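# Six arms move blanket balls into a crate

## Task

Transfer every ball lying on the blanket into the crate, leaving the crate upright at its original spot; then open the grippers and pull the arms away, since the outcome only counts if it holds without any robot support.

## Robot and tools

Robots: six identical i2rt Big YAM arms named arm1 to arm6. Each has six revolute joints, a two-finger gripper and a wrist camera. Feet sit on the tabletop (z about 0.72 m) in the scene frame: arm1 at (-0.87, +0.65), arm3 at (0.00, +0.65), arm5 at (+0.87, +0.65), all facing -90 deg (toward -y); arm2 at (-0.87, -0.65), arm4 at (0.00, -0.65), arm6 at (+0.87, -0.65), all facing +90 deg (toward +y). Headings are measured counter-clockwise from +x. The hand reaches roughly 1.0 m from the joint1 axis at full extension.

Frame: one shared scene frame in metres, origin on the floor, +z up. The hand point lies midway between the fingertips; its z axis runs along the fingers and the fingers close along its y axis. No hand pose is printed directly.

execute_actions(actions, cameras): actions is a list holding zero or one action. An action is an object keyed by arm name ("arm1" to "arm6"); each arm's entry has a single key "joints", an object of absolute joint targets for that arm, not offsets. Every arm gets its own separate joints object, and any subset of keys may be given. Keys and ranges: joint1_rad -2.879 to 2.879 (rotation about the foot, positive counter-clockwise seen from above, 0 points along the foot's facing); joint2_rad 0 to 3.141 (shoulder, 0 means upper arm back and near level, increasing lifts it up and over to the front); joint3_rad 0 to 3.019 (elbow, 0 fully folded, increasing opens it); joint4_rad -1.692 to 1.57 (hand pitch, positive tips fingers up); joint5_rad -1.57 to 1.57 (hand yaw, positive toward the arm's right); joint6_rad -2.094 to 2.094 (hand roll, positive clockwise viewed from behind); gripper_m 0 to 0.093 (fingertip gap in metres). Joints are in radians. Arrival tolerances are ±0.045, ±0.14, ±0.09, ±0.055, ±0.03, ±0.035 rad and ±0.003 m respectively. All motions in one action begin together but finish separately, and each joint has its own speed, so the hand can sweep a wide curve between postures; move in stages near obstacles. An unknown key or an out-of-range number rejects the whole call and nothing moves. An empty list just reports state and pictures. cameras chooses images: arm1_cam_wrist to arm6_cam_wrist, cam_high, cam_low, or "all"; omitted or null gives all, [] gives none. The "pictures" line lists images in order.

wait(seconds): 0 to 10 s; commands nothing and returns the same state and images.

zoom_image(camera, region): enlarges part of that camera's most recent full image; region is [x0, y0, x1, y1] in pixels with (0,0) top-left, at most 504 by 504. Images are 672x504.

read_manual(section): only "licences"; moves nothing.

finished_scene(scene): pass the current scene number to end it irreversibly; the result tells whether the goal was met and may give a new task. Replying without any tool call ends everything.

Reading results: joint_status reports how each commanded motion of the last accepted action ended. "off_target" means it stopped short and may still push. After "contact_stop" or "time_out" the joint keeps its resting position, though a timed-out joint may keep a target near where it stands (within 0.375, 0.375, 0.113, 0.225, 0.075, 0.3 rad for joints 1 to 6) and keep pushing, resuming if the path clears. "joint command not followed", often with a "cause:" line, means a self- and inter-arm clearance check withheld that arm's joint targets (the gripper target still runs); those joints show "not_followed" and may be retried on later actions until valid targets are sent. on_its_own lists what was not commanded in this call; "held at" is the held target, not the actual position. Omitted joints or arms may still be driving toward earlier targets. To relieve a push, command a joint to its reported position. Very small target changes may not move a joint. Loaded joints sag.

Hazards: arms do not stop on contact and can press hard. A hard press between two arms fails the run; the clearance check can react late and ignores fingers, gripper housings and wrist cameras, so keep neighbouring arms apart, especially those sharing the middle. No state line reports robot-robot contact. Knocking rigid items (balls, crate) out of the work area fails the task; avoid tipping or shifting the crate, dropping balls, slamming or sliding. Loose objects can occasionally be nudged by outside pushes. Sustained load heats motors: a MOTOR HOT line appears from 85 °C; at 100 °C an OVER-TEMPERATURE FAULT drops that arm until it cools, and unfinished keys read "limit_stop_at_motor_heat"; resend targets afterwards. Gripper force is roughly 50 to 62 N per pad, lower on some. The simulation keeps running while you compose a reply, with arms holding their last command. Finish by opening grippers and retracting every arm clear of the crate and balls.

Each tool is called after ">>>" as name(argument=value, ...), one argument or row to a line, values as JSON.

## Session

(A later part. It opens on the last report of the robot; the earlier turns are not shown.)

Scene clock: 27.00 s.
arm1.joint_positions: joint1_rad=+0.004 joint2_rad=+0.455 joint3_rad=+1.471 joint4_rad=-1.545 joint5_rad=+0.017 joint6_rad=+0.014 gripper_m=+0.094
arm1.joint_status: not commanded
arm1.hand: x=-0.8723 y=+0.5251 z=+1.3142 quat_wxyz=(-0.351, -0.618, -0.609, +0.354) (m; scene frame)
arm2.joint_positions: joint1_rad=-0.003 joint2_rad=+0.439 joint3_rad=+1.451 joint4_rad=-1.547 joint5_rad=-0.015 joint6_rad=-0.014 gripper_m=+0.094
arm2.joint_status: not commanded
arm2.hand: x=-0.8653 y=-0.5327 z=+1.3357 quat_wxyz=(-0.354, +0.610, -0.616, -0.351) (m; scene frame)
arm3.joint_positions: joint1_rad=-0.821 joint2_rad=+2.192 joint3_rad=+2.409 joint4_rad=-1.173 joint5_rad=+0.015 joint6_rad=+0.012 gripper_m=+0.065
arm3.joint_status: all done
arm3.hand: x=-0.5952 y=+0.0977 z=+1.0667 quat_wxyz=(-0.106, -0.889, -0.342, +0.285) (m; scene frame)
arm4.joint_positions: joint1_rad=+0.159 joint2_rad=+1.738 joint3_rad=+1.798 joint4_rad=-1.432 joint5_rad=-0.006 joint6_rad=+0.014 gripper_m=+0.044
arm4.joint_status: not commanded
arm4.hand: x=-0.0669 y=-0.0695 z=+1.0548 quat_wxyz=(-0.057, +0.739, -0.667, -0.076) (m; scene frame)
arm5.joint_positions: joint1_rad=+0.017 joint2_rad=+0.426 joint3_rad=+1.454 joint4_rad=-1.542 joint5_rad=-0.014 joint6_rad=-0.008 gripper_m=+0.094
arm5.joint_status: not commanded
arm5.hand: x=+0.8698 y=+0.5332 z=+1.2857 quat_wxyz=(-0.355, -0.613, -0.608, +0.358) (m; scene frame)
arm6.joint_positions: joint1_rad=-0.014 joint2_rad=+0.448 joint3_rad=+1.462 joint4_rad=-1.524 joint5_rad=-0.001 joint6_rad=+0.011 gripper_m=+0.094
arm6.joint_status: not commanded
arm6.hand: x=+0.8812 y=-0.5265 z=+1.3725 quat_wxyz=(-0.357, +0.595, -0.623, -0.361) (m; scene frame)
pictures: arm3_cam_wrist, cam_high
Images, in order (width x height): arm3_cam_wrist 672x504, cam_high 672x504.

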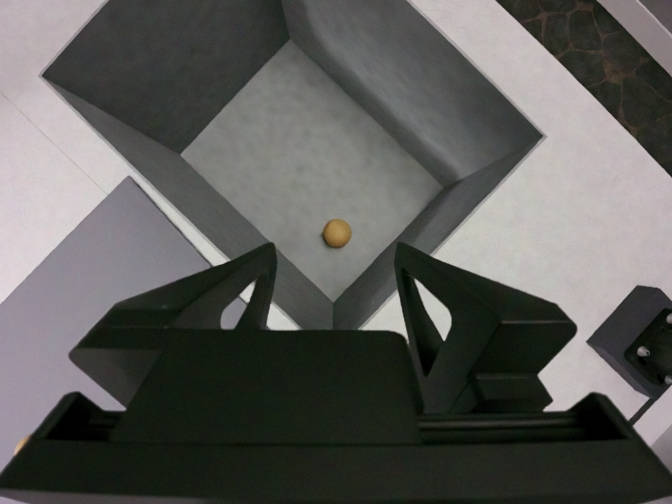

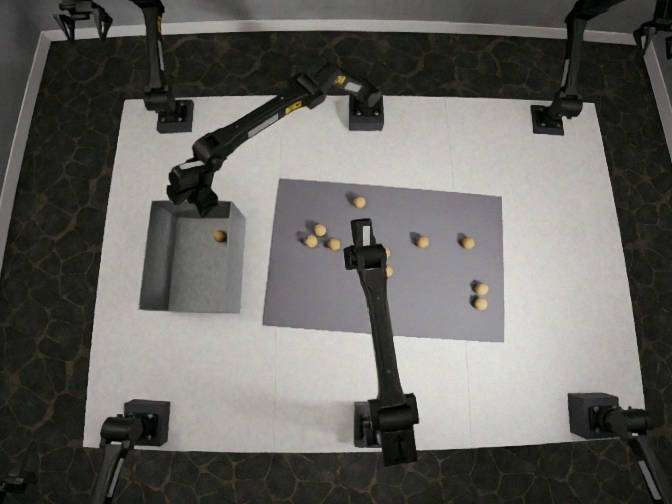

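>>> execute_actions(
  actions=[
    {"arm3":{"joints":{"joint1_rad":-0.45,"joint2_rad":1.6,"joint3_rad":1.5,"joint4_rad":-1.45,"gripper_m":0.093}},"arm4":{"joints":{"joint1_rad":0.97}}},
  ],
  cameras=[],
)

>>> execute_actions(
  actions=[
    {"arm3":{"joints":{"joint1_rad":-0.07,"joint2_rad":1.555,"joint3_rad":1.09,"joint4_rad":-1.095}},"arm4":{"joints":{"joint2_rad":2.24,"joint3_rad":2.49,"joint4_rad":-1.25}}},
  ],
  cameras=["arm3_cam_wrist","arm4_cam_wrist","cam_high"],
)

Scene clock: 30.73 s.
arm1.joint_positions: joint1_rad=+0.004 joint2_rad=+0.455 joint3_rad=+1.471 joint4_rad=-1.545 joint5_rad=+0.017 joint6_rad=+0.014 gripper_m=+0.094
arm1.joint_status: not commanded
arm1.hand: x=-0.8723 y=+0.5251 z=+1.3142 quat_wxyz=(-0.351, -0.618, -0.609, +0.354) (m; scene frame)
arm2.joint_positions: joint1_rad=-0.003 joint2_rad=+0.439 joint3_rad=+1.451 joint4_rad=-1.547 joint5_rad=-0.015 joint6_rad=-0.014 gripper_m=+0.094
arm2.joint_status: not commanded
arm2.hand: x=-0.8653 y=-0.5327 z=+1.3357 quat_wxyz=(-0.354, +0.610, -0.616, -0.351) (m; scene frame)
arm3.joint_positions: joint1_rad=-0.456 joint2_rad=+1.606 joint3_rad=+1.494 joint4_rad=-1.435 joint5_rad=+0.016 joint6_rad=+0.012 gripper_m=+0.093
arm3.joint_status: all done
arm3.hand: x=-0.2169 y=+0.2126 z=+1.0037 quat_wxyz=(+0.000, -0.851, -0.525, +0.015) (m; scene frame)
arm4.joint_positions: joint1_rad=+0.978 joint2_rad=+1.738 joint3_rad=+1.798 joint4_rad=-1.432 joint5_rad=-0.009 joint6_rad=+0.014 gripper_m=+0.044
arm4.joint_status: all done
arm4.hand: x=-0.4675 y=-0.3034 z=+1.0598 quat_wxyz=(-0.020, +0.943, -0.317, -0.097) (m; scene frame)
arm5.joint_positions: joint1_rad=+0.017 joint2_rad=+0.426 joint3_rad=+1.454 joint4_rad=-1.542 joint5_rad=-0.014 joint6_rad=-0.008 gripper_m=+0.094
arm5.joint_status: not commanded
arm5.hand: x=+0.8698 y=+0.5332 z=+1.2857 quat_wxyz=(-0.355, -0.613, -0.608, +0.358) (m; scene frame)
arm6.joint_positions: joint1_rad=-0.014 joint2_rad=+0.448 joint3_rad=+1.462 joint4_rad=-1.524 joint5_rad=-0.001 joint6_rad=+0.011 gripper_m=+0.094
arm6.joint_status: not commanded
arm6.hand: x=+0.8812 y=-0.5265 z=+1.3725 quat_wxyz=(-0.357, +0.595, -0.623, -0.361) (m; scene frame)
pictures: none
No camera images: the call's "cameras" was empty. Leave "cameras" out to get every camera's image.

Scene clock: 32.53 s.
arm1.joint_positions: joint1_rad=+0.004 joint2_rad=+0.455 joint3_rad=+1.471 joint4_rad=-1.545 joint5_rad=+0.017 joint6_rad=+0.014 gripper_m=+0.094
arm1.joint_status: not commanded
arm1.hand: x=-0.8723 y=+0.5251 z=+1.3142 quat_wxyz=(-0.351, -0.618, -0.609, +0.354) (m; scene frame)
arm2.joint_positions: joint1_rad=-0.003 joint2_rad=+0.439 joint3_rad=+1.451 joint4_rad=-1.547 joint5_rad=-0.015 joint6_rad=-0.014 gripper_m=+0.094
arm2.joint_status: not commanded
arm2.hand: x=-0.8653 y=-0.5327 z=+1.3357 quat_wxyz=(-0.354, +0.610, -0.616, -0.351) (m; scene frame)
arm3.joint_positions: joint1_rad=-0.059 joint2_rad=+1.557 joint3_rad=+1.087 joint4_rad=-1.113 joint5_rad=+0.015 joint6_rad=+0.012 gripper_m=+0.093
arm3.joint_status: all done
arm3.hand: x=-0.0272 y=+0.2290 z=+0.8764 quat_wxyz=(+0.010, -0.731, -0.682, +0.001) (m; scene frame)
arm4.joint_positions: joint1_rad=+0.978 joint2_rad=+2.241 joint3_rad=+2.446 joint4_rad=-1.268 joint5_rad=-0.009 joint6_rad=+0.014 gripper_m=+0.044
arm4.joint_status: all done
arm4.hand: x=-0.6466 y=-0.1721 z=+1.0331 quat_wxyz=(-0.067, +0.918, -0.308, -0.242) (m; scene frame)
arm5.joint_positions: joint1_rad=+0.017 joint2_rad=+0.426 joint3_rad=+1.454 joint4_rad=-1.542 joint5_rad=-0.014 joint6_rad=-0.008 gripper_m=+0.094
arm5.joint_status: not commanded
arm5.hand: x=+0.8698 y=+0.5332 z=+1.2857 quat_wxyz=(-0.355, -0.613, -0.608, +0.358) (m; scene frame)
arm6.joint_positions: joint1_rad=-0.014 joint2_rad=+0.448 joint3_rad=+1.462 joint4_rad=-1.524 joint5_rad=-0.001 joint6_rad=+0.011 gripper_m=+0.094
arm6.joint_status: not commanded
arm6.hand: x=+0.8812 y=-0.5265 z=+1.3725 quat_wxyz=(-0.357, +0.595, -0.623, -0.361) (m; scene frame)
pictures: arm3_cam_wrist, arm4_cam_wrist, cam_high
Images, in order (width x height): arm3_cam_wrist 672x504, arm4_cam_wrist 672x504, cam_high 672x504.

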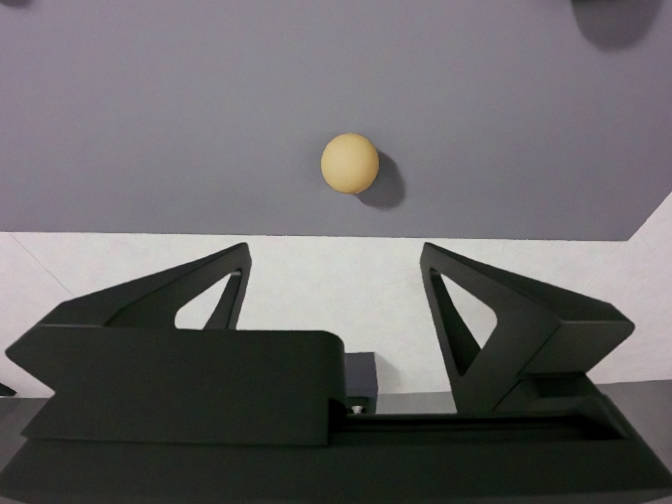

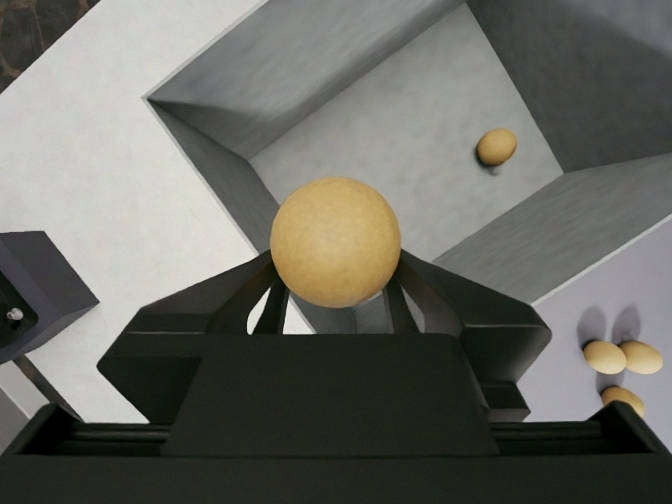

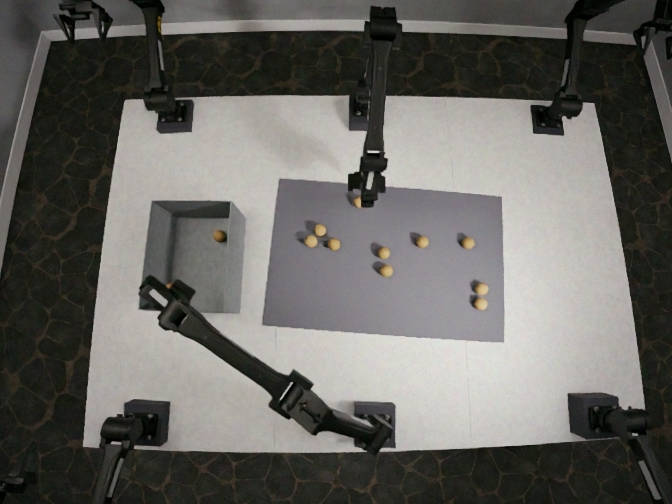

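>>> execute_actions(
  actions=[
    {"arm3":{"joints":{"joint1_rad":-0.095}},"arm4":{"joints":{"joint1_rad":0.945}}},
  ],
  cameras=[],
)

>>> execute_actions(
  actions=[
    {"arm3":{"joints":{"joint2_rad":1.75,"joint3_rad":0.96,"joint4_rad":-0.77}},"arm4":{"joints":{"joint2_rad":2.42,"joint4_rad":-1.33}}},
  ],
  cameras=["arm3_cam_wrist","arm4_cam_wrist","cam_low"],
)

Scene clock: 34.13 s.
arm1.joint_positions: joint1_rad=+0.004 joint2_rad=+0.455 joint3_rad=+1.471 joint4_rad=-1.545 joint5_rad=+0.017 joint6_rad=+0.014 gripper_m=+0.094
arm1.joint_status: not commanded
arm1.hand: x=-0.8723 y=+0.5251 z=+1.3142 quat_wxyz=(-0.351, -0.618, -0.609, +0.354) (m; scene frame)
arm2.joint_positions: joint1_rad=-0.003 joint2_rad=+0.439 joint3_rad=+1.451 joint4_rad=-1.547 joint5_rad=-0.015 joint6_rad=-0.014 gripper_m=+0.094
arm2.joint_status: not commanded
arm2.hand: x=-0.8653 y=-0.5327 z=+1.3357 quat_wxyz=(-0.354, +0.610, -0.616, -0.351) (m; scene frame)
arm3.joint_positions: joint1_rad=-0.088 joint2_rad=+1.557 joint3_rad=+1.087 joint4_rad=-1.113 joint5_rad=+0.015 joint6_rad=+0.012 gripper_m=+0.093
arm3.joint_status: all done
arm3.hand: x=-0.0392 y=+0.2299 z=+0.8764 quat_wxyz=(+0.010, -0.741, -0.672, +0.001) (m; scene frame)
arm4.joint_positions: joint1_rad=+0.949 joint2_rad=+2.241 joint3_rad=+2.446 joint4_rad=-1.268 joint5_rad=-0.009 joint6_rad=+0.014 gripper_m=+0.044
arm4.joint_status: all done
arm4.hand: x=-0.6323 y=-0.1533 z=+1.0328 quat_wxyz=(-0.070, +0.913, -0.322, -0.241) (m; scene frame)
arm5.joint_positions: joint1_rad=+0.017 joint2_rad=+0.426 joint3_rad=+1.454 joint4_rad=-1.542 joint5_rad=-0.014 joint6_rad=-0.008 gripper_m=+0.094
arm5.joint_status: not commanded
arm5.hand: x=+0.8698 y=+0.5332 z=+1.2857 quat_wxyz=(-0.355, -0.613, -0.608, +0.358) (m; scene frame)
arm6.joint_positions: joint1_rad=-0.014 joint2_rad=+0.448 joint3_rad=+1.462 joint4_rad=-1.524 joint5_rad=-0.001 joint6_rad=+0.011 gripper_m=+0.094
arm6.joint_status: not commanded
arm6.hand: x=+0.8812 y=-0.5265 z=+1.3725 quat_wxyz=(-0.357, +0.595, -0.623, -0.361) (m; scene frame)
pictures: none
No camera images: the call's "cameras" was empty. Leave "cameras" out to get every camera's image.

Scene clock: 35.27 s.
arm1.joint_positions: joint1_rad=+0.004 joint2_rad=+0.455 joint3_rad=+1.471 joint4_rad=-1.545 joint5_rad=+0.017 joint6_rad=+0.014 gripper_m=+0.094
arm1.joint_status: not commanded
arm1.hand: x=-0.8723 y=+0.5251 z=+1.3142 quat_wxyz=(-0.351, -0.618, -0.609, +0.354) (m; scene frame)
arm2.joint_positions: joint1_rad=-0.003 joint2_rad=+0.439 joint3_rad=+1.451 joint4_rad=-1.547 joint5_rad=-0.015 joint6_rad=-0.014 gripper_m=+0.094
arm2.joint_status: not commanded
arm2.hand: x=-0.8653 y=-0.5327 z=+1.3357 quat_wxyz=(-0.354, +0.610, -0.616, -0.351) (m; scene frame)
arm3.joint_positions: joint1_rad=-0.088 joint2_rad=+1.753 joint3_rad=+0.951 joint4_rad=-0.788 joint5_rad=+0.015 joint6_rad=+0.012 gripper_m=+0.093
arm3.joint_status: all done
arm3.hand: x=-0.0390 y=+0.2335 z=+0.7556 quat_wxyz=(+0.012, -0.741, -0.672, -0.001) (m; scene frame)
arm4.joint_positions: joint1_rad=+0.949 joint2_rad=+2.426 joint3_rad=+2.460 joint4_rad=-1.316 joint5_rad=-0.009 joint6_rad=+0.014 gripper_m=+0.044
arm4.joint_status: all done
arm4.hand: x=-0.6336 y=-0.1546 z=+0.8897 quat_wxyz=(-0.036, +0.933, -0.329, -0.139) (m; scene frame)
arm5.joint_positions: joint1_rad=+0.017 joint2_rad=+0.426 joint3_rad=+1.454 joint4_rad=-1.542 joint5_rad=-0.014 joint6_rad=-0.008 gripper_m=+0.094
arm5.joint_status: not commanded
arm5.hand: x=+0.8698 y=+0.5332 z=+1.2857 quat_wxyz=(-0.355, -0.613, -0.608, +0.358) (m; scene frame)
arm6.joint_positions: joint1_rad=-0.014 joint2_rad=+0.448 joint3_rad=+1.462 joint4_rad=-1.524 joint5_rad=-0.001 joint6_rad=+0.011 gripper_m=+0.094
arm6.joint_status: not commanded
arm6.hand: x=+0.8812 y=-0.5265 z=+1.3725 quat_wxyz=(-0.357, +0.595, -0.623, -0.361) (m; scene frame)
pictures: arm3_cam_wrist, arm4_cam_wrist, cam_low
Images, in order (width x height): arm3_cam_wrist 672x504, arm4_cam_wrist 672x504, cam_low 672x504.

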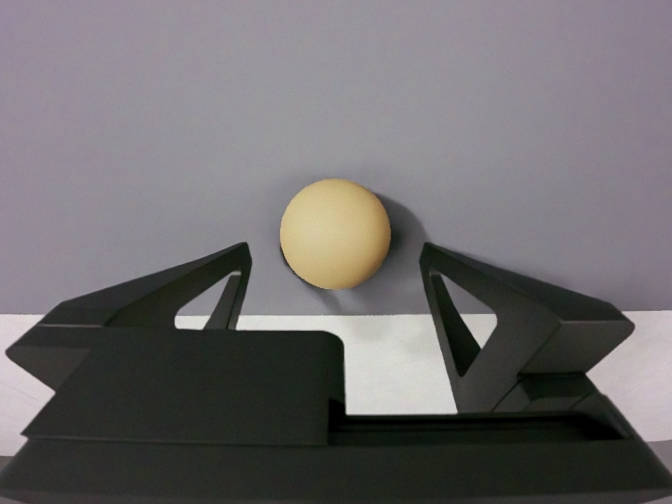

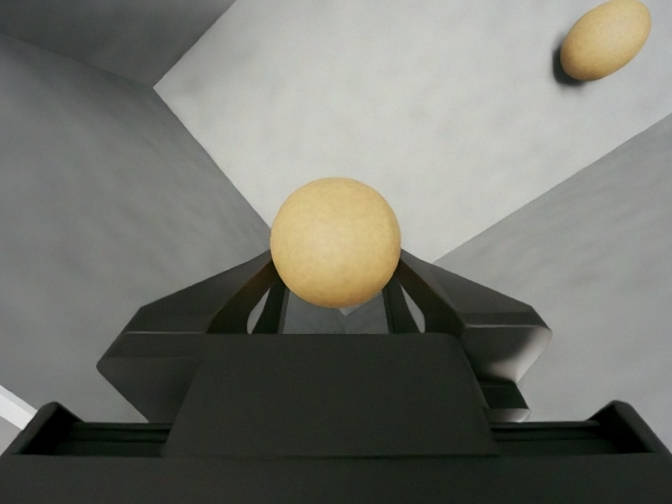

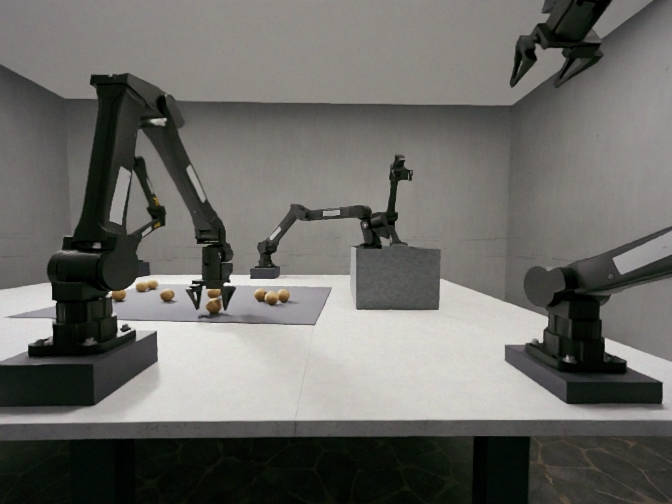

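>>> execute_actions(
  actions=[
    {"arm3":{"joints":{"gripper_m":0.04}},"arm4":{"joints":{"joint2_rad":2.47,"joint4_rad":-1.37}}},
  ],
  cameras=[],
)

>>> execute_actions(
  actions=[
    {"arm3":{"joints":{"joint2_rad":1.6,"joint3_rad":1.55,"joint4_rad":-1.45}},"arm4":{"joints":{"gripper_m":0.065}}},
  ],
  cameras=[],
)

>>> execute_actions(
  actions=[
    {"arm4":{"joints":{"joint2_rad":2.2}},"arm3":{"joints":{"joint1_rad":-0.5}}},
  ],
  cameras=["cam_high","arm4_cam_wrist"],
)

Scene clock: 36.50 s.
arm1.joint_positions: joint1_rad=+0.004 joint2_rad=+0.455 joint3_rad=+1.471 joint4_rad=-1.545 joint5_rad=+0.017 joint6_rad=+0.014 gripper_m=+0.094
arm1.joint_status: not commanded
arm1.hand: x=-0.8723 y=+0.5251 z=+1.3142 quat_wxyz=(-0.351, -0.618, -0.609, +0.354) (m; scene frame)
arm2.joint_positions: joint1_rad=-0.003 joint2_rad=+0.439 joint3_rad=+1.451 joint4_rad=-1.547 joint5_rad=-0.015 joint6_rad=-0.014 gripper_m=+0.094
arm2.joint_status: not commanded
arm2.hand: x=-0.8653 y=-0.5327 z=+1.3357 quat_wxyz=(-0.354, +0.610, -0.616, -0.351) (m; scene frame)
arm3.joint_positions: joint1_rad=-0.088 joint2_rad=+1.753 joint3_rad=+0.951 joint4_rad=-0.788 joint5_rad=+0.015 joint6_rad=+0.012 gripper_m=+0.044
arm3.joint_status: gripper_m off_target (ended at +0.044, target +0.040)
arm3.hand: x=-0.0390 y=+0.2335 z=+0.7556 quat_wxyz=(+0.012, -0.741, -0.672, -0.001) (m; scene frame)
arm4.joint_positions: joint1_rad=+0.948 joint2_rad=+2.426 joint3_rad=+2.460 joint4_rad=-1.351 joint5_rad=-0.009 joint6_rad=+0.014 gripper_m=+0.044
arm4.joint_status: all done
arm4.hand: x=-0.6268 y=-0.1596 z=+0.8873 quat_wxyz=(-0.030, +0.936, -0.330, -0.123) (m; scene frame)
arm5.joint_positions: joint1_rad=+0.017 joint2_rad=+0.426 joint3_rad=+1.454 joint4_rad=-1.542 joint5_rad=-0.014 joint6_rad=-0.008 gripper_m=+0.094
arm5.joint_status: not commanded
arm5.hand: x=+0.8698 y=+0.5332 z=+1.2857 quat_wxyz=(-0.355, -0.613, -0.608, +0.358) (m; scene frame)
arm6.joint_positions: joint1_rad=-0.014 joint2_rad=+0.448 joint3_rad=+1.462 joint4_rad=-1.524 joint5_rad=-0.001 joint6_rad=+0.011 gripper_m=+0.094
arm6.joint_status: not commanded
arm6.hand: x=+0.8812 y=-0.5265 z=+1.3725 quat_wxyz=(-0.357, +0.595, -0.623, -0.361) (m; scene frame)
pictures: none
No camera images: the call's "cameras" was empty. Leave "cameras" out to get every camera's image.

Scene clock: 37.83 s.
arm1.joint_positions: joint1_rad=+0.004 joint2_rad=+0.455 joint3_rad=+1.471 joint4_rad=-1.545 joint5_rad=+0.017 joint6_rad=+0.014 gripper_m=+0.094
arm1.joint_status: not commanded
arm1.hand: x=-0.8723 y=+0.5251 z=+1.3142 quat_wxyz=(-0.351, -0.618, -0.609, +0.354) (m; scene frame)
arm2.joint_positions: joint1_rad=-0.003 joint2_rad=+0.439 joint3_rad=+1.451 joint4_rad=-1.547 joint5_rad=-0.015 joint6_rad=-0.014 gripper_m=+0.094
arm2.joint_status: not commanded
arm2.hand: x=-0.8653 y=-0.5327 z=+1.3357 quat_wxyz=(-0.354, +0.610, -0.616, -0.351) (m; scene frame)
arm3.joint_positions: joint1_rad=-0.088 joint2_rad=+1.585 joint3_rad=+1.505 joint4_rad=-1.433 joint5_rad=+0.015 joint6_rad=+0.012 gripper_m=+0.044
arm3.joint_status: all done
arm3.hand: x=-0.0449 y=+0.1622 z=+1.0176 quat_wxyz=(-0.014, -0.741, -0.671, +0.027) (m; scene frame)
arm4.joint_positions: joint1_rad=+0.944 joint2_rad=+2.426 joint3_rad=+2.460 joint4_rad=-1.352 joint5_rad=-0.005 joint6_rad=+0.014 gripper_m=+0.065
arm4.joint_status: all done
arm4.hand: x=-0.6239 y=-0.1564 z=+0.8869 quat_wxyz=(-0.032, +0.935, -0.332, -0.121) (m; scene frame)
arm5.joint_positions: joint1_rad=+0.017 joint2_rad=+0.426 joint3_rad=+1.454 joint4_rad=-1.542 joint5_rad=-0.014 joint6_rad=-0.008 gripper_m=+0.094
arm5.joint_status: not commanded
arm5.hand: x=+0.8698 y=+0.5332 z=+1.2857 quat_wxyz=(-0.355, -0.613, -0.608, +0.358) (m; scene frame)
arm6.joint_positions: joint1_rad=-0.014 joint2_rad=+0.448 joint3_rad=+1.462 joint4_rad=-1.524 joint5_rad=-0.001 joint6_rad=+0.011 gripper_m=+0.094
arm6.joint_status: not commanded
arm6.hand: x=+0.8812 y=-0.5265 z=+1.3725 quat_wxyz=(-0.357, +0.595, -0.623, -0.361) (m; scene frame)
pictures: none
No camera images: the call's "cameras" was empty. Leave "cameras" out to get every camera's image.

Scene clock: 39.27 s.
arm1.joint_positions: joint1_rad=+0.004 joint2_rad=+0.455 joint3_rad=+1.471 joint4_rad=-1.545 joint5_rad=+0.017 joint6_rad=+0.014 gripper_m=+0.094
arm1.joint_status: not commanded
arm1.hand: x=-0.8723 y=+0.5251 z=+1.3142 quat_wxyz=(-0.351, -0.618, -0.609, +0.354) (m; scene frame)
arm2.joint_positions: joint1_rad=-0.003 joint2_rad=+0.439 joint3_rad=+1.451 joint4_rad=-1.547 joint5_rad=-0.015 joint6_rad=-0.014 gripper_m=+0.094
arm2.joint_status: not commanded
arm2.hand: x=-0.8653 y=-0.5327 z=+1.3357 quat_wxyz=(-0.354, +0.610, -0.616, -0.351) (m; scene frame)
arm3.joint_positions: joint1_rad=-0.510 joint2_rad=+1.589 joint3_rad=+1.505 joint4_rad=-1.433 joint5_rad=+0.018 joint6_rad=+0.012 gripper_m=+0.044
arm3.joint_status: all done
arm3.hand: x=-0.2417 y=+0.2235 z=+1.0156 quat_wxyz=(-0.006, -0.865, -0.501, +0.028) (m; scene frame)
arm4.joint_positions: joint1_rad=+0.944 joint2_rad=+2.166 joint3_rad=+2.475 joint4_rad=-1.354 joint5_rad=-0.005 joint6_rad=+0.014 gripper_m=+0.065
arm4.joint_status: all done
arm4.hand: x=-0.6086 y=-0.1652 z=+1.0938 quat_wxyz=(-0.075, +0.910, -0.324, -0.248) (m; scene frame)
arm5.joint_positions: joint1_rad=+0.017 joint2_rad=+0.426 joint3_rad=+1.454 joint4_rad=-1.542 joint5_rad=-0.014 joint6_rad=-0.008 gripper_m=+0.094
arm5.joint_status: not commanded
arm5.hand: x=+0.8698 y=+0.5332 z=+1.2857 quat_wxyz=(-0.355, -0.613, -0.608, +0.358) (m; scene frame)
arm6.joint_positions: joint1_rad=-0.014 joint2_rad=+0.448 joint3_rad=+1.462 joint4_rad=-1.524 joint5_rad=-0.001 joint6_rad=+0.011 gripper_m=+0.094
arm6.joint_status: not commanded
arm6.hand: x=+0.8812 y=-0.5265 z=+1.3725 quat_wxyz=(-0.357, +0.595, -0.623, -0.361) (m; scene frame)
pictures: arm4_cam_wrist, cam_high
Images, in order (width x height): arm4_cam_wrist 672x504, cam_high 672x504.

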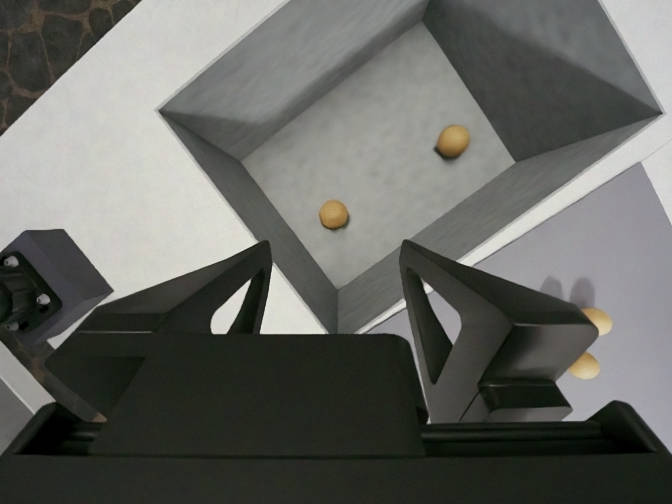

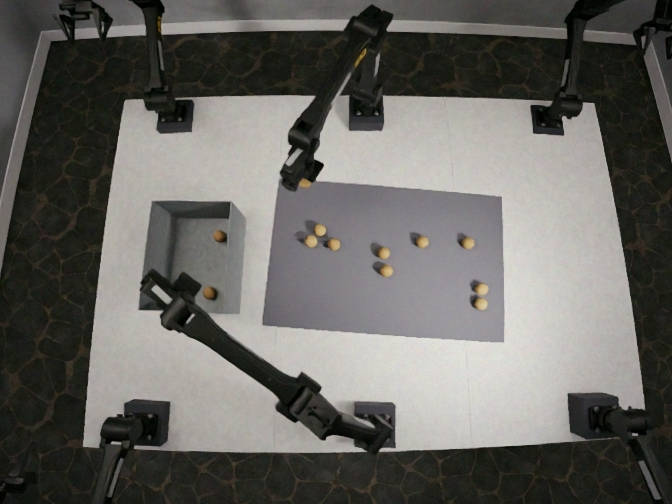

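>>> execute_actions(
  actions=[
    {"arm4":{"joints":{"joint1_rad":0.4,"joint2_rad":1.75,"joint3_rad":1.8,"joint4_rad":-1.45,"gripper_m":0.093}},"arm3":{"joints":{"joint1_rad":-0.82,"joint2_rad":1.85,"joint3_rad":2.05}}},
  ],
  cameras=[],
)

>>> execute_actions(
  actions=[
    {"arm4":{"joints":{"joint1_rad":-0.067,"joint2_rad":1.9,"joint3_rad":1.58,"joint4_rad":-1.25}},"arm3":{"joints":{"joint2_rad":2.24,"joint3_rad":2.49,"joint4_rad":-1.27}}},
  ],
  cameras=["cam_high","arm4_cam_wrist","arm3_cam_wrist"],
)

Scene clock: 41.70 s.
arm1.joint_positions: joint1_rad=+0.004 joint2_rad=+0.455 joint3_rad=+1.471 joint4_rad=-1.545 joint5_rad=+0.017 joint6_rad=+0.014 gripper_m=+0.094
arm1.joint_status: not commanded
arm1.hand: x=-0.8723 y=+0.5251 z=+1.3142 quat_wxyz=(-0.351, -0.618, -0.609, +0.354) (m; scene frame)
arm2.joint_positions: joint1_rad=-0.003 joint2_rad=+0.439 joint3_rad=+1.451 joint4_rad=-1.547 joint5_rad=-0.015 joint6_rad=-0.014 gripper_m=+0.094
arm2.joint_status: not commanded
arm2.hand: x=-0.8653 y=-0.5327 z=+1.3357 quat_wxyz=(-0.354, +0.610, -0.616, -0.351) (m; scene frame)
arm3.joint_positions: joint1_rad=-0.823 joint2_rad=+1.837 joint3_rad=+2.008 joint4_rad=-1.439 joint5_rad=+0.017 joint6_rad=+0.012 gripper_m=+0.044
arm3.joint_status: all done
arm3.hand: x=-0.4682 y=+0.2192 z=+1.0937 quat_wxyz=(-0.048, -0.922, -0.355, +0.144) (m; scene frame)
arm4.joint_positions: joint1_rad=+0.408 joint2_rad=+1.731 joint3_rad=+1.801 joint4_rad=-1.434 joint5_rad=-0.006 joint6_rad=+0.014 gripper_m=+0.093
arm4.joint_status: all done
arm4.hand: x=-0.2073 y=-0.1051 z=+1.0611 quat_wxyz=(-0.049, +0.816, -0.569, -0.087) (m; scene frame)
arm5.joint_positions: joint1_rad=+0.017 joint2_rad=+0.426 joint3_rad=+1.454 joint4_rad=-1.542 joint5_rad=-0.014 joint6_rad=-0.008 gripper_m=+0.094
arm5.joint_status: not commanded
arm5.hand: x=+0.8698 y=+0.5332 z=+1.2857 quat_wxyz=(-0.355, -0.613, -0.608, +0.358) (m; scene frame)
arm6.joint_positions: joint1_rad=-0.014 joint2_rad=+0.448 joint3_rad=+1.462 joint4_rad=-1.524 joint5_rad=-0.001 joint6_rad=+0.011 gripper_m=+0.094
arm6.joint_status: not commanded
arm6.hand: x=+0.8812 y=-0.5265 z=+1.3725 quat_wxyz=(-0.357, +0.595, -0.623, -0.361) (m; scene frame)
pictures: none
No camera images: the call's "cameras" was empty. Leave "cameras" out to get every camera's image.

Scene clock: 43.27 s.
arm1.joint_positions: joint1_rad=+0.004 joint2_rad=+0.455 joint3_rad=+1.471 joint4_rad=-1.545 joint5_rad=+0.017 joint6_rad=+0.014 gripper_m=+0.094
arm1.joint_status: not commanded
arm1.hand: x=-0.8723 y=+0.5251 z=+1.3142 quat_wxyz=(-0.351, -0.618, -0.609, +0.354) (m; scene frame)
arm2.joint_positions: joint1_rad=-0.003 joint2_rad=+0.439 joint3_rad=+1.451 joint4_rad=-1.547 joint5_rad=-0.015 joint6_rad=-0.014 gripper_m=+0.094
arm2.joint_status: not commanded
arm2.hand: x=-0.8653 y=-0.5327 z=+1.3357 quat_wxyz=(-0.354, +0.610, -0.616, -0.351) (m; scene frame)
arm3.joint_positions: joint1_rad=-0.823 joint2_rad=+2.243 joint3_rad=+2.438 joint4_rad=-1.288 joint5_rad=+0.017 joint6_rad=+0.012 gripper_m=+0.044
arm3.joint_status: all done
arm3.hand: x=-0.5869 y=+0.1089 z=+1.0261 quat_wxyz=(-0.080, -0.907, -0.348, +0.224) (m; scene frame)
arm4.joint_positions: joint1_rad=-0.065 joint2_rad=+1.917 joint3_rad=+1.565 joint4_rad=-1.265 joint5_rad=-0.007 joint6_rad=+0.014 gripper_m=+0.093
arm4.joint_status: all done
arm4.hand: x=+0.0595 y=-0.0909 z=+0.8658 quat_wxyz=(+0.025, +0.663, -0.748, +0.015) (m; scene frame)
arm5.joint_positions: joint1_rad=+0.017 joint2_rad=+0.426 joint3_rad=+1.454 joint4_rad=-1.542 joint5_rad=-0.014 joint6_rad=-0.008 gripper_m=+0.094
arm5.joint_status: not commanded
arm5.hand: x=+0.8698 y=+0.5332 z=+1.2857 quat_wxyz=(-0.355, -0.613, -0.608, +0.358) (m; scene frame)
arm6.joint_positions: joint1_rad=-0.014 joint2_rad=+0.448 joint3_rad=+1.462 joint4_rad=-1.524 joint5_rad=-0.001 joint6_rad=+0.011 gripper_m=+0.094
arm6.joint_status: not commanded
arm6.hand: x=+0.8812 y=-0.5265 z=+1.3725 quat_wxyz=(-0.357, +0.595, -0.623, -0.361) (m; scene frame)
pictures: arm3_cam_wrist, arm4_cam_wrist, cam_high
Images, in order (width x height): arm3_cam_wrist 672x504, arm4_cam_wrist 672x504, cam_high 672x504.

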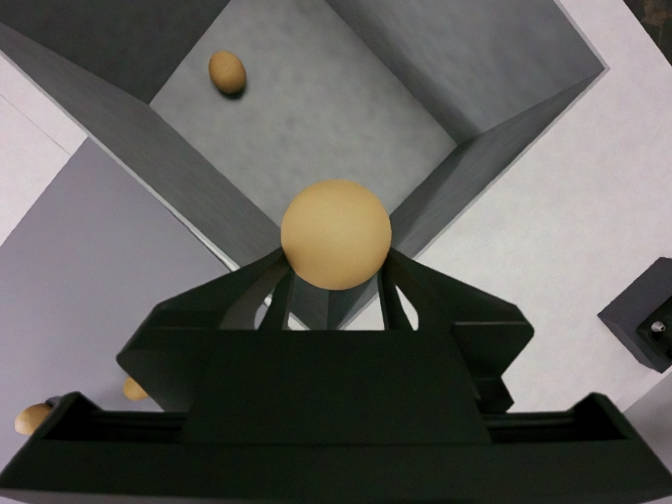

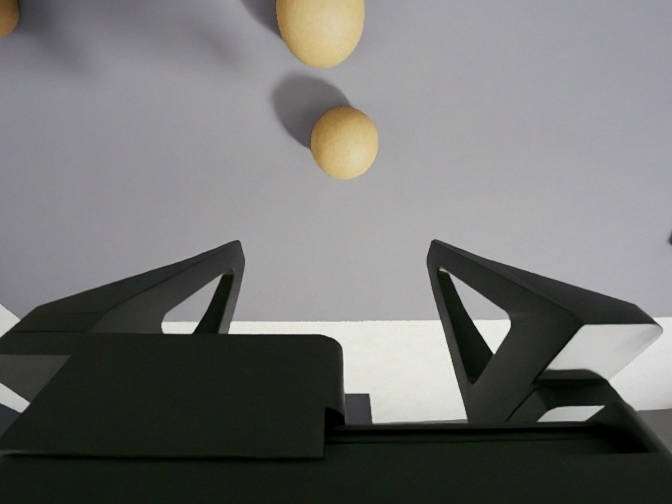

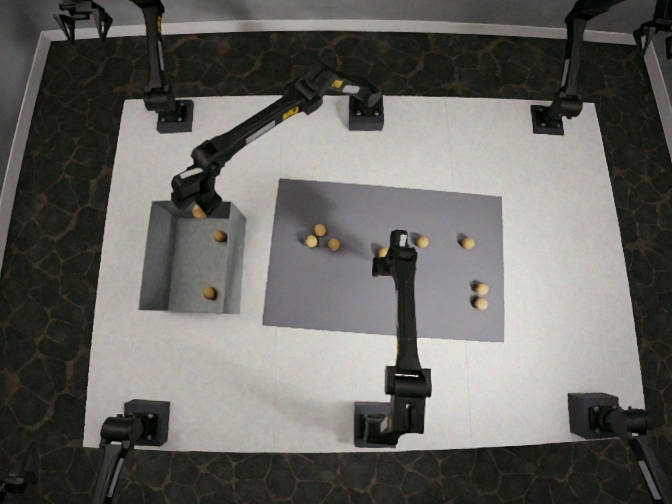

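>>> execute_actions(
  actions=[
    {"arm4":{"joints":{"joint2_rad":2.06,"joint3_rad":1.48,"joint4_rad":-0.98}},"arm3":{"joints":{"joint2_rad":2.43}}},
  ],
  cameras=["arm4_cam_wrist","arm3_cam_wrist"],
)

Scene clock: 44.90 s.
arm1.joint_positions: joint1_rad=+0.004 joint2_rad=+0.455 joint3_rad=+1.471 joint4_rad=-1.545 joint5_rad=+0.017 joint6_rad=+0.014 gripper_m=+0.094
arm1.joint_status: not commanded
arm1.hand: x=-0.8723 y=+0.5251 z=+1.3142 quat_wxyz=(-0.351, -0.618, -0.609, +0.354) (m; scene frame)
arm2.joint_positions: joint1_rad=-0.003 joint2_rad=+0.439 joint3_rad=+1.451 joint4_rad=-1.547 joint5_rad=-0.015 joint6_rad=-0.014 gripper_m=+0.094
arm2.joint_status: not commanded
arm2.hand: x=-0.8653 y=-0.5327 z=+1.3357 quat_wxyz=(-0.354, +0.610, -0.616, -0.351) (m; scene frame)
arm3.joint_positions: joint1_rad=-0.812 joint2_rad=+2.428 joint3_rad=+2.469 joint4_rad=-1.272 joint5_rad=+0.014 joint6_rad=+0.007 gripper_m=+0.044
arm3.joint_status: all done
arm3.hand: x=-0.5932 y=+0.0899 z=+0.8971 quat_wxyz=(-0.057, -0.917, -0.361, +0.160) (m; scene frame)
arm4.joint_positions: joint1_rad=-0.065 joint2_rad=+2.061 joint3_rad=+1.473 joint4_rad=-0.997 joint5_rad=-0.007 joint6_rad=+0.014 gripper_m=+0.093
arm4.joint_status: all done
arm4.hand: x=+0.0602 y=-0.0791 z=+0.7543 quat_wxyz=(+0.013, +0.663, -0.748, +0.004) (m; scene frame)
arm5.joint_positions: joint1_rad=+0.017 joint2_rad=+0.426 joint3_rad=+1.454 joint4_rad=-1.542 joint5_rad=-0.014 joint6_rad=-0.008 gripper_m=+0.094
arm5.joint_status: not commanded
arm5.hand: x=+0.8698 y=+0.5332 z=+1.2857 quat_wxyz=(-0.355, -0.613, -0.608, +0.358) (m; scene frame)
arm6.joint_positions: joint1_rad=-0.014 joint2_rad=+0.448 joint3_rad=+1.462 joint4_rad=-1.524 joint5_rad=-0.001 joint6_rad=+0.011 gripper_m=+0.094
arm6.joint_status: not commanded
arm6.hand: x=+0.8812 y=-0.5265 z=+1.3725 quat_wxyz=(-0.357, +0.595, -0.623, -0.361) (m; scene frame)
pictures: arm3_cam_wrist, arm4_cam_wrist
Images, in order (width x height): arm3_cam_wrist 672x504, arm4_cam_wrist 672x504.

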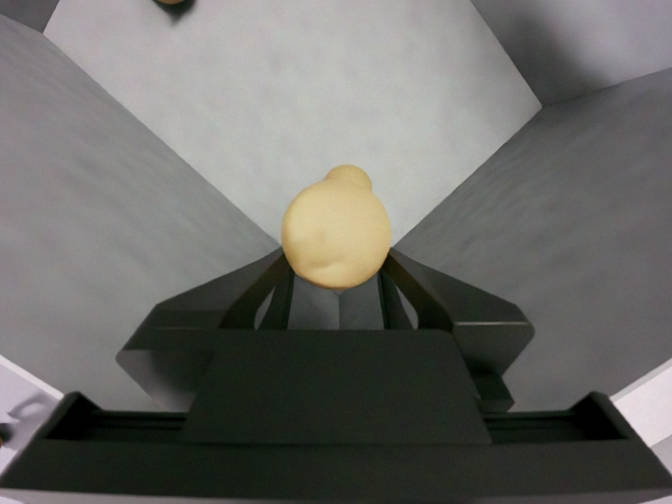

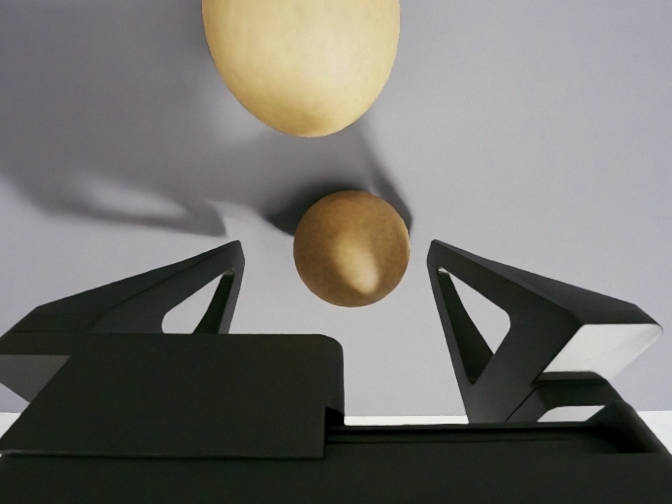

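>>> execute_actions(
  actions=[
    {"arm4":{"joints":{"gripper_m":0.04}},"arm3":{"joints":{"gripper_m":0.062}}},
  ],
  cameras=[],
)

>>> execute_actions(
  actions=[
    {"arm4":{"joints":{"joint2_rad":1.75,"joint3_rad":1.8,"joint4_rad":-1.45}},"arm3":{"joints":{"joint2_rad":2.2}}},
  ],
  cameras=["cam_high"],
)

Scene clock: 46.10 s.
arm1.joint_positions: joint1_rad=+0.004 joint2_rad=+0.455 joint3_rad=+1.471 joint4_rad=-1.545 joint5_rad=+0.017 joint6_rad=+0.014 gripper_m=+0.094
arm1.joint_status: not commanded
arm1.hand: x=-0.8723 y=+0.5251 z=+1.3142 quat_wxyz=(-0.351, -0.618, -0.609, +0.354) (m; scene frame)
arm2.joint_positions: joint1_rad=-0.003 joint2_rad=+0.439 joint3_rad=+1.451 joint4_rad=-1.547 joint5_rad=-0.015 joint6_rad=-0.014 gripper_m=+0.094
arm2.joint_status: not commanded
arm2.hand: x=-0.8653 y=-0.5327 z=+1.3357 quat_wxyz=(-0.354, +0.610, -0.616, -0.351) (m; scene frame)
arm3.joint_positions: joint1_rad=-0.813 joint2_rad=+2.428 joint3_rad=+2.469 joint4_rad=-1.271 joint5_rad=+0.016 joint6_rad=+0.007 gripper_m=+0.062
arm3.joint_status: all done
arm3.hand: x=-0.5941 y=+0.0905 z=+0.8972 quat_wxyz=(-0.056, -0.917, -0.361, +0.161) (m; scene frame)
arm4.joint_positions: joint1_rad=-0.065 joint2_rad=+2.061 joint3_rad=+1.473 joint4_rad=-0.997 joint5_rad=-0.007 joint6_rad=+0.014 gripper_m=+0.046
arm4.joint_status: gripper_m off_target (ended at +0.046, target +0.040)
arm4.hand: x=+0.0602 y=-0.0791 z=+0.7543 quat_wxyz=(+0.013, +0.663, -0.748, +0.004) (m; scene frame)
arm5.joint_positions: joint1_rad=+0.017 joint2_rad=+0.426 joint3_rad=+1.454 joint4_rad=-1.542 joint5_rad=-0.014 joint6_rad=-0.008 gripper_m=+0.094
arm5.joint_status: not commanded
arm5.hand: x=+0.8698 y=+0.5332 z=+1.2857 quat_wxyz=(-0.355, -0.613, -0.608, +0.358) (m; scene frame)
arm6.joint_positions: joint1_rad=-0.014 joint2_rad=+0.448 joint3_rad=+1.462 joint4_rad=-1.524 joint5_rad=-0.001 joint6_rad=+0.011 gripper_m=+0.094
arm6.joint_status: not commanded
arm6.hand: x=+0.8812 y=-0.5265 z=+1.3725 quat_wxyz=(-0.357, +0.595, -0.623, -0.361) (m; scene frame)
pictures: none
No camera images: the call's "cameras" was empty. Leave "cameras" out to get every camera's image.

Scene clock: 47.87 s.
arm1.joint_positions: joint1_rad=+0.004 joint2_rad=+0.455 joint3_rad=+1.471 joint4_rad=-1.545 joint5_rad=+0.017 joint6_rad=+0.014 gripper_m=+0.094
arm1.joint_status: not commanded
arm1.hand: x=-0.8723 y=+0.5251 z=+1.3142 quat_wxyz=(-0.351, -0.618, -0.609, +0.354) (m; scene frame)
arm2.joint_positions: joint1_rad=-0.003 joint2_rad=+0.439 joint3_rad=+1.451 joint4_rad=-1.547 joint5_rad=-0.015 joint6_rad=-0.014 gripper_m=+0.094
arm2.joint_status: not commanded
arm2.hand: x=-0.8653 y=-0.5327 z=+1.3357 quat_wxyz=(-0.354, +0.610, -0.616, -0.351) (m; scene frame)
arm3.joint_positions: joint1_rad=-0.813 joint2_rad=+2.200 joint3_rad=+2.479 joint4_rad=-1.271 joint5_rad=+0.017 joint6_rad=+0.007 gripper_m=+0.062
arm3.joint_status: all done
arm3.hand: x=-0.5832 y=+0.1014 z=+1.0820 quat_wxyz=(-0.099, -0.892, -0.349, +0.268) (m; scene frame)
arm4.joint_positions: joint1_rad=-0.065 joint2_rad=+1.738 joint3_rad=+1.803 joint4_rad=-1.432 joint5_rad=-0.007 joint6_rad=+0.014 gripper_m=+0.046
arm4.joint_status: all done
arm4.hand: x=+0.0630 y=-0.0677 z=+1.0557 quat_wxyz=(-0.067, +0.660, -0.745, -0.069) (m; scene frame)
arm5.joint_positions: joint1_rad=+0.017 joint2_rad=+0.426 joint3_rad=+1.454 joint4_rad=-1.542 joint5_rad=-0.014 joint6_rad=-0.008 gripper_m=+0.094
arm5.joint_status: not commanded
arm5.hand: x=+0.8698 y=+0.5332 z=+1.2857 quat_wxyz=(-0.355, -0.613, -0.608, +0.358) (m; scene frame)
arm6.joint_positions: joint1_rad=-0.014 joint2_rad=+0.448 joint3_rad=+1.462 joint4_rad=-1.524 joint5_rad=-0.001 joint6_rad=+0.011 gripper_m=+0.094
arm6.joint_status: not commanded
arm6.hand: x=+0.8812 y=-0.5265 z=+1.3725 quat_wxyz=(-0.357, +0.595, -0.623, -0.361) (m; scene frame)
pictures: cam_high
Images, in order (width x height): cam_high 672x504.

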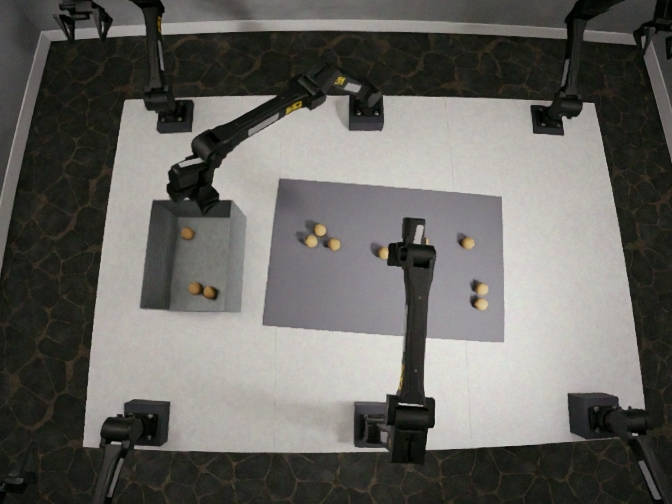

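>>> execute_actions(
  actions=[
    {"arm4":{"joints":{"joint1_rad":0.96}},"arm3":{"joints":{"joint1_rad":-0.6,"joint2_rad":1.6,"joint3_rad":1.5,"joint4_rad":-1.45,"gripper_m":0.093}}},
  ],
  cameras=[],
)

>>> execute_actions(
  actions=[
    {"arm4":{"joints":{"joint2_rad":2.24,"joint3_rad":2.49,"joint4_rad":-1.27}},"arm3":{"joints":{"joint1_rad":-0.365,"joint2_rad":1.93,"joint3_rad":1.65,"joint4_rad":-1.245}}},
  ],
  cameras=["arm3_cam_wrist"],
)

>>> execute_actions(
  actions=[
    {"arm4":{"joints":{"joint2_rad":2.46,"joint4_rad":-1.33}}},
  ],
  cameras=[],
)

Scene clock: 50.73 s.
arm1.joint_positions: joint1_rad=+0.004 joint2_rad=+0.455 joint3_rad=+1.471 joint4_rad=-1.545 joint5_rad=+0.017 joint6_rad=+0.014 gripper_m=+0.094
arm1.joint_status: not commanded
arm1.hand: x=-0.8723 y=+0.5251 z=+1.3142 quat_wxyz=(-0.351, -0.618, -0.609, +0.354) (m; scene frame)
arm2.joint_positions: joint1_rad=-0.003 joint2_rad=+0.439 joint3_rad=+1.451 joint4_rad=-1.547 joint5_rad=-0.015 joint6_rad=-0.014 gripper_m=+0.094
arm2.joint_status: not commanded
arm2.hand: x=-0.8653 y=-0.5327 z=+1.3357 quat_wxyz=(-0.354, +0.610, -0.616, -0.351) (m; scene frame)
arm3.joint_positions: joint1_rad=-0.601 joint2_rad=+1.604 joint3_rad=+1.491 joint4_rad=-1.435 joint5_rad=+0.016 joint6_rad=+0.007 gripper_m=+0.093
arm3.joint_status: all done
arm3.hand: x=-0.2773 y=+0.2498 z=+1.0035 quat_wxyz=(+0.001, -0.886, -0.463, +0.014) (m; scene frame)
arm4.joint_positions: joint1_rad=+0.970 joint2_rad=+1.738 joint3_rad=+1.803 joint4_rad=-1.432 joint5_rad=-0.009 joint6_rad=+0.014 gripper_m=+0.046
arm4.joint_status: all done
arm4.hand: x=-0.4654 y=-0.2989 z=+1.0616 quat_wxyz=(-0.021, +0.942, -0.321, -0.099) (m; scene frame)
arm5.joint_positions: joint1_rad=+0.017 joint2_rad=+0.426 joint3_rad=+1.454 joint4_rad=-1.542 joint5_rad=-0.014 joint6_rad=-0.008 gripper_m=+0.094
arm5.joint_status: not commanded
arm5.hand: x=+0.8698 y=+0.5332 z=+1.2857 quat_wxyz=(-0.355, -0.613, -0.608, +0.358) (m; scene frame)
arm6.joint_positions: joint1_rad=-0.014 joint2_rad=+0.448 joint3_rad=+1.462 joint4_rad=-1.524 joint5_rad=-0.001 joint6_rad=+0.011 gripper_m=+0.094
arm6.joint_status: not commanded
arm6.hand: x=+0.8812 y=-0.5265 z=+1.3725 quat_wxyz=(-0.357, +0.595, -0.623, -0.361) (m; scene frame)
pictures: none
No camera images: the call's "cameras" was empty. Leave "cameras" out to get every camera's image.

Scene clock: 52.43 s.
arm1.joint_positions: joint1_rad=+0.004 joint2_rad=+0.455 joint3_rad=+1.471 joint4_rad=-1.545 joint5_rad=+0.017 joint6_rad=+0.014 gripper_m=+0.094
arm1.joint_status: not commanded
arm1.hand: x=-0.8723 y=+0.5251 z=+1.3142 quat_wxyz=(-0.351, -0.618, -0.609, +0.354) (m; scene frame)
arm2.joint_positions: joint1_rad=-0.003 joint2_rad=+0.439 joint3_rad=+1.451 joint4_rad=-1.547 joint5_rad=-0.015 joint6_rad=-0.014 gripper_m=+0.094
arm2.joint_status: not commanded
arm2.hand: x=-0.8653 y=-0.5327 z=+1.3357 quat_wxyz=(-0.354, +0.610, -0.616, -0.351) (m; scene frame)
arm3.joint_positions: joint1_rad=-0.359 joint2_rad=+1.930 joint3_rad=+1.630 joint4_rad=-1.260 joint5_rad=+0.015 joint6_rad=+0.007 gripper_m=+0.093
arm3.joint_status: all done
arm3.hand: x=-0.2075 y=+0.1021 z=+0.8878 quat_wxyz=(+0.003, -0.824, -0.567, +0.009) (m; scene frame)
arm4.joint_positions: joint1_rad=+0.970 joint2_rad=+2.241 joint3_rad=+2.447 joint4_rad=-1.287 joint5_rad=-0.009 joint6_rad=+0.014 gripper_m=+0.046
arm4.joint_status: all done
arm4.hand: x=-0.6393 y=-0.1692 z=+1.0310 quat_wxyz=(-0.065, +0.918, -0.313, -0.233) (m; scene frame)
arm5.joint_positions: joint1_rad=+0.017 joint2_rad=+0.426 joint3_rad=+1.454 joint4_rad=-1.542 joint5_rad=-0.014 joint6_rad=-0.008 gripper_m=+0.094
arm5.joint_status: not commanded
arm5.hand: x=+0.8698 y=+0.5332 z=+1.2857 quat_wxyz=(-0.355, -0.613, -0.608, +0.358) (m; scene frame)
arm6.joint_positions: joint1_rad=-0.014 joint2_rad=+0.448 joint3_rad=+1.462 joint4_rad=-1.524 joint5_rad=-0.001 joint6_rad=+0.011 gripper_m=+0.094
arm6.joint_status: not commanded
arm6.hand: x=+0.8812 y=-0.5265 z=+1.3725 quat_wxyz=(-0.357, +0.595, -0.623, -0.361) (m; scene frame)
pictures: arm3_cam_wrist
Images, in order (width x height): arm3_cam_wrist 672x504.

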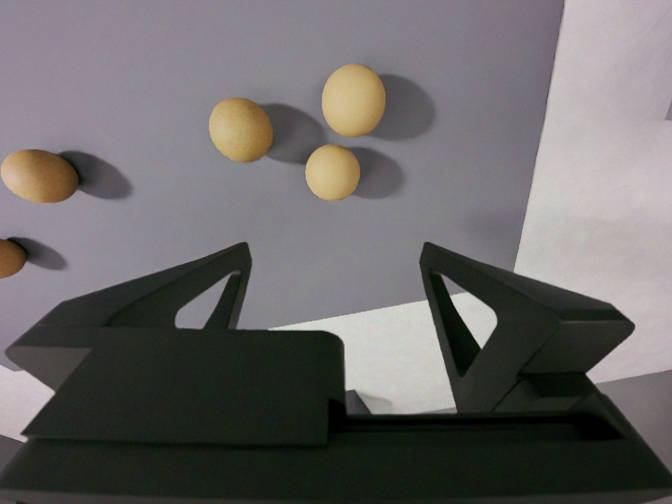

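Scene clock: 53.60 s.
arm1.joint_positions: joint1_rad=+0.004 joint2_rad=+0.455 joint3_rad=+1.471 joint4_rad=-1.545 joint5_rad=+0.017 joint6_rad=+0.014 gripper_m=+0.094
arm1.joint_status: not commanded
arm1.hand: x=-0.8723 y=+0.5251 z=+1.3142 quat_wxyz=(-0.351, -0.618, -0.609, +0.354) (m; scene frame)
arm2.joint_positions: joint1_rad=-0.003 joint2_rad=+0.439 joint3_rad=+1.451 joint4_rad=-1.547 joint5_rad=-0.015 joint6_rad=-0.014 gripper_m=+0.094
arm2.joint_status: not commanded
arm2.hand: x=-0.8653 y=-0.5327 z=+1.3357 quat_wxyz=(-0.354, +0.610, -0.616, -0.351) (m; scene frame)
arm3.joint_positions: joint1_rad=-0.359 joint2_rad=+1.930 joint3_rad=+1.630 joint4_rad=-1.260 joint5_rad=+0.015 joint6_rad=+0.007 gripper_m=+0.093
arm3.joint_status: not commanded
arm3.hand: x=-0.2075 y=+0.1021 z=+0.8878 quat_wxyz=(+0.003, -0.824, -0.567, +0.009) (m; scene frame)
arm4.joint_positions: joint1_rad=+0.954 joint2_rad=+2.424 joint3_rad=+2.482 joint4_rad=-1.313 joint5_rad=-0.011 joint6_rad=+0.018 gripper_m=+0.046
arm4.joint_status: all done
arm4.hand: x=-0.6404 y=-0.1545 z=+0.9016 quat_wxyz=(-0.039, +0.932, -0.328, -0.152) (m; scene frame)
arm5.joint_positions: joint1_rad=+0.017 joint2_rad=+0.426 joint3_rad=+1.454 joint4_rad=-1.542 joint5_rad=-0.014 joint6_rad=-0.008 gripper_m=+0.094
arm5.joint_status: not commanded
arm5.hand: x=+0.8698 y=+0.5332 z=+1.2857 quat_wxyz=(-0.355, -0.613, -0.608, +0.358) (m; scene frame)
arm6.joint_positions: joint1_rad=-0.014 joint2_rad=+0.448 joint3_rad=+1.462 joint4_rad=-1.524 joint5_rad=-0.001 joint6_rad=+0.011 gripper_m=+0.094
arm6.joint_status: not commanded
arm6.hand: x=+0.8812 y=-0.5265 z=+1.3725 quat_wxyz=(-0.357, +0.595, -0.623, -0.361) (m; scene frame)
pictures: none
No camera images: the call's "cameras" was empty. Leave "cameras" out to get every camera's image.

>>> execute_actions(
  actions=[
    {"arm4":{"joints":{"gripper_m":0.062}},"arm3":{"joints":{"joint2_rad":2.085,"joint3_rad":1.51,"joint4_rad":-0.985,"gripper_m":0.075}}},
  ],
  cameras=["arm3_cam_wrist"],
)

Scene clock: 55.23 s.
arm1.joint_positions: joint1_rad=+0.004 joint2_rad=+0.455 joint3_rad=+1.471 joint4_rad=-1.545 joint5_rad=+0.017 joint6_rad=+0.014 gripper_m=+0.094
arm1.joint_status: not commanded
arm1.hand: x=-0.8723 y=+0.5251 z=+1.3142 quat_wxyz=(-0.351, -0.618, -0.609, +0.354) (m; scene frame)
arm2.joint_positions: joint1_rad=-0.003 joint2_rad=+0.439 joint3_rad=+1.451 joint4_rad=-1.547 joint5_rad=-0.015 joint6_rad=-0.014 gripper_m=+0.094
arm2.joint_status: not commanded
arm2.hand: x=-0.8653 y=-0.5327 z=+1.3357 quat_wxyz=(-0.354, +0.610, -0.616, -0.351) (m; scene frame)
arm3.joint_positions: joint1_rad=-0.359 joint2_rad=+2.081 joint3_rad=+1.504 joint4_rad=-1.002 joint5_rad=+0.015 joint6_rad=+0.007 gripper_m=+0.075
arm3.joint_status: all done
arm3.hand: x=-0.2071 y=+0.1036 z=+0.7594 quat_wxyz=(+0.008, -0.823, -0.567, +0.002) (m; scene frame)
arm4.joint_positions: joint1_rad=+0.951 joint2_rad=+2.424 joint3_rad=+2.482 joint4_rad=-1.313 joint5_rad=-0.005 joint6_rad=+0.018 gripper_m=+0.062
arm4.joint_status: all done
arm4.hand: x=-0.6383 y=-0.1519 z=+0.9015 quat_wxyz=(-0.041, +0.931, -0.330, -0.151) (m; scene frame)
arm5.joint_positions: joint1_rad=+0.017 joint2_rad=+0.426 joint3_rad=+1.454 joint4_rad=-1.542 joint5_rad=-0.014 joint6_rad=-0.008 gripper_m=+0.094
arm5.joint_status: not commanded
arm5.hand: x=+0.8698 y=+0.5332 z=+1.2857 quat_wxyz=(-0.355, -0.613, -0.608, +0.358) (m; scene frame)
arm6.joint_positions: joint1_rad=-0.014 joint2_rad=+0.448 joint3_rad=+1.462 joint4_rad=-1.524 joint5_rad=-0.001 joint6_rad=+0.011 gripper_m=+0.094
arm6.joint_status: not commanded
arm6.hand: x=+0.8812 y=-0.5265 z=+1.3725 quat_wxyz=(-0.357, +0.595, -0.623, -0.361) (m; scene frame)
pictures: arm3_cam_wrist
Images, in order (width x height): arm3_cam_wrist 672x504.

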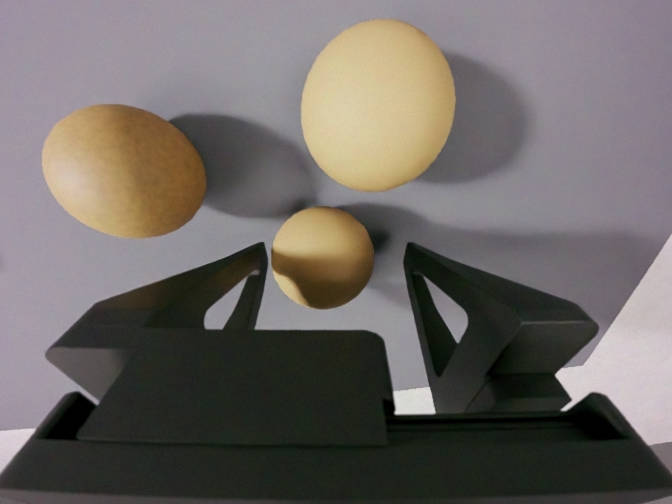

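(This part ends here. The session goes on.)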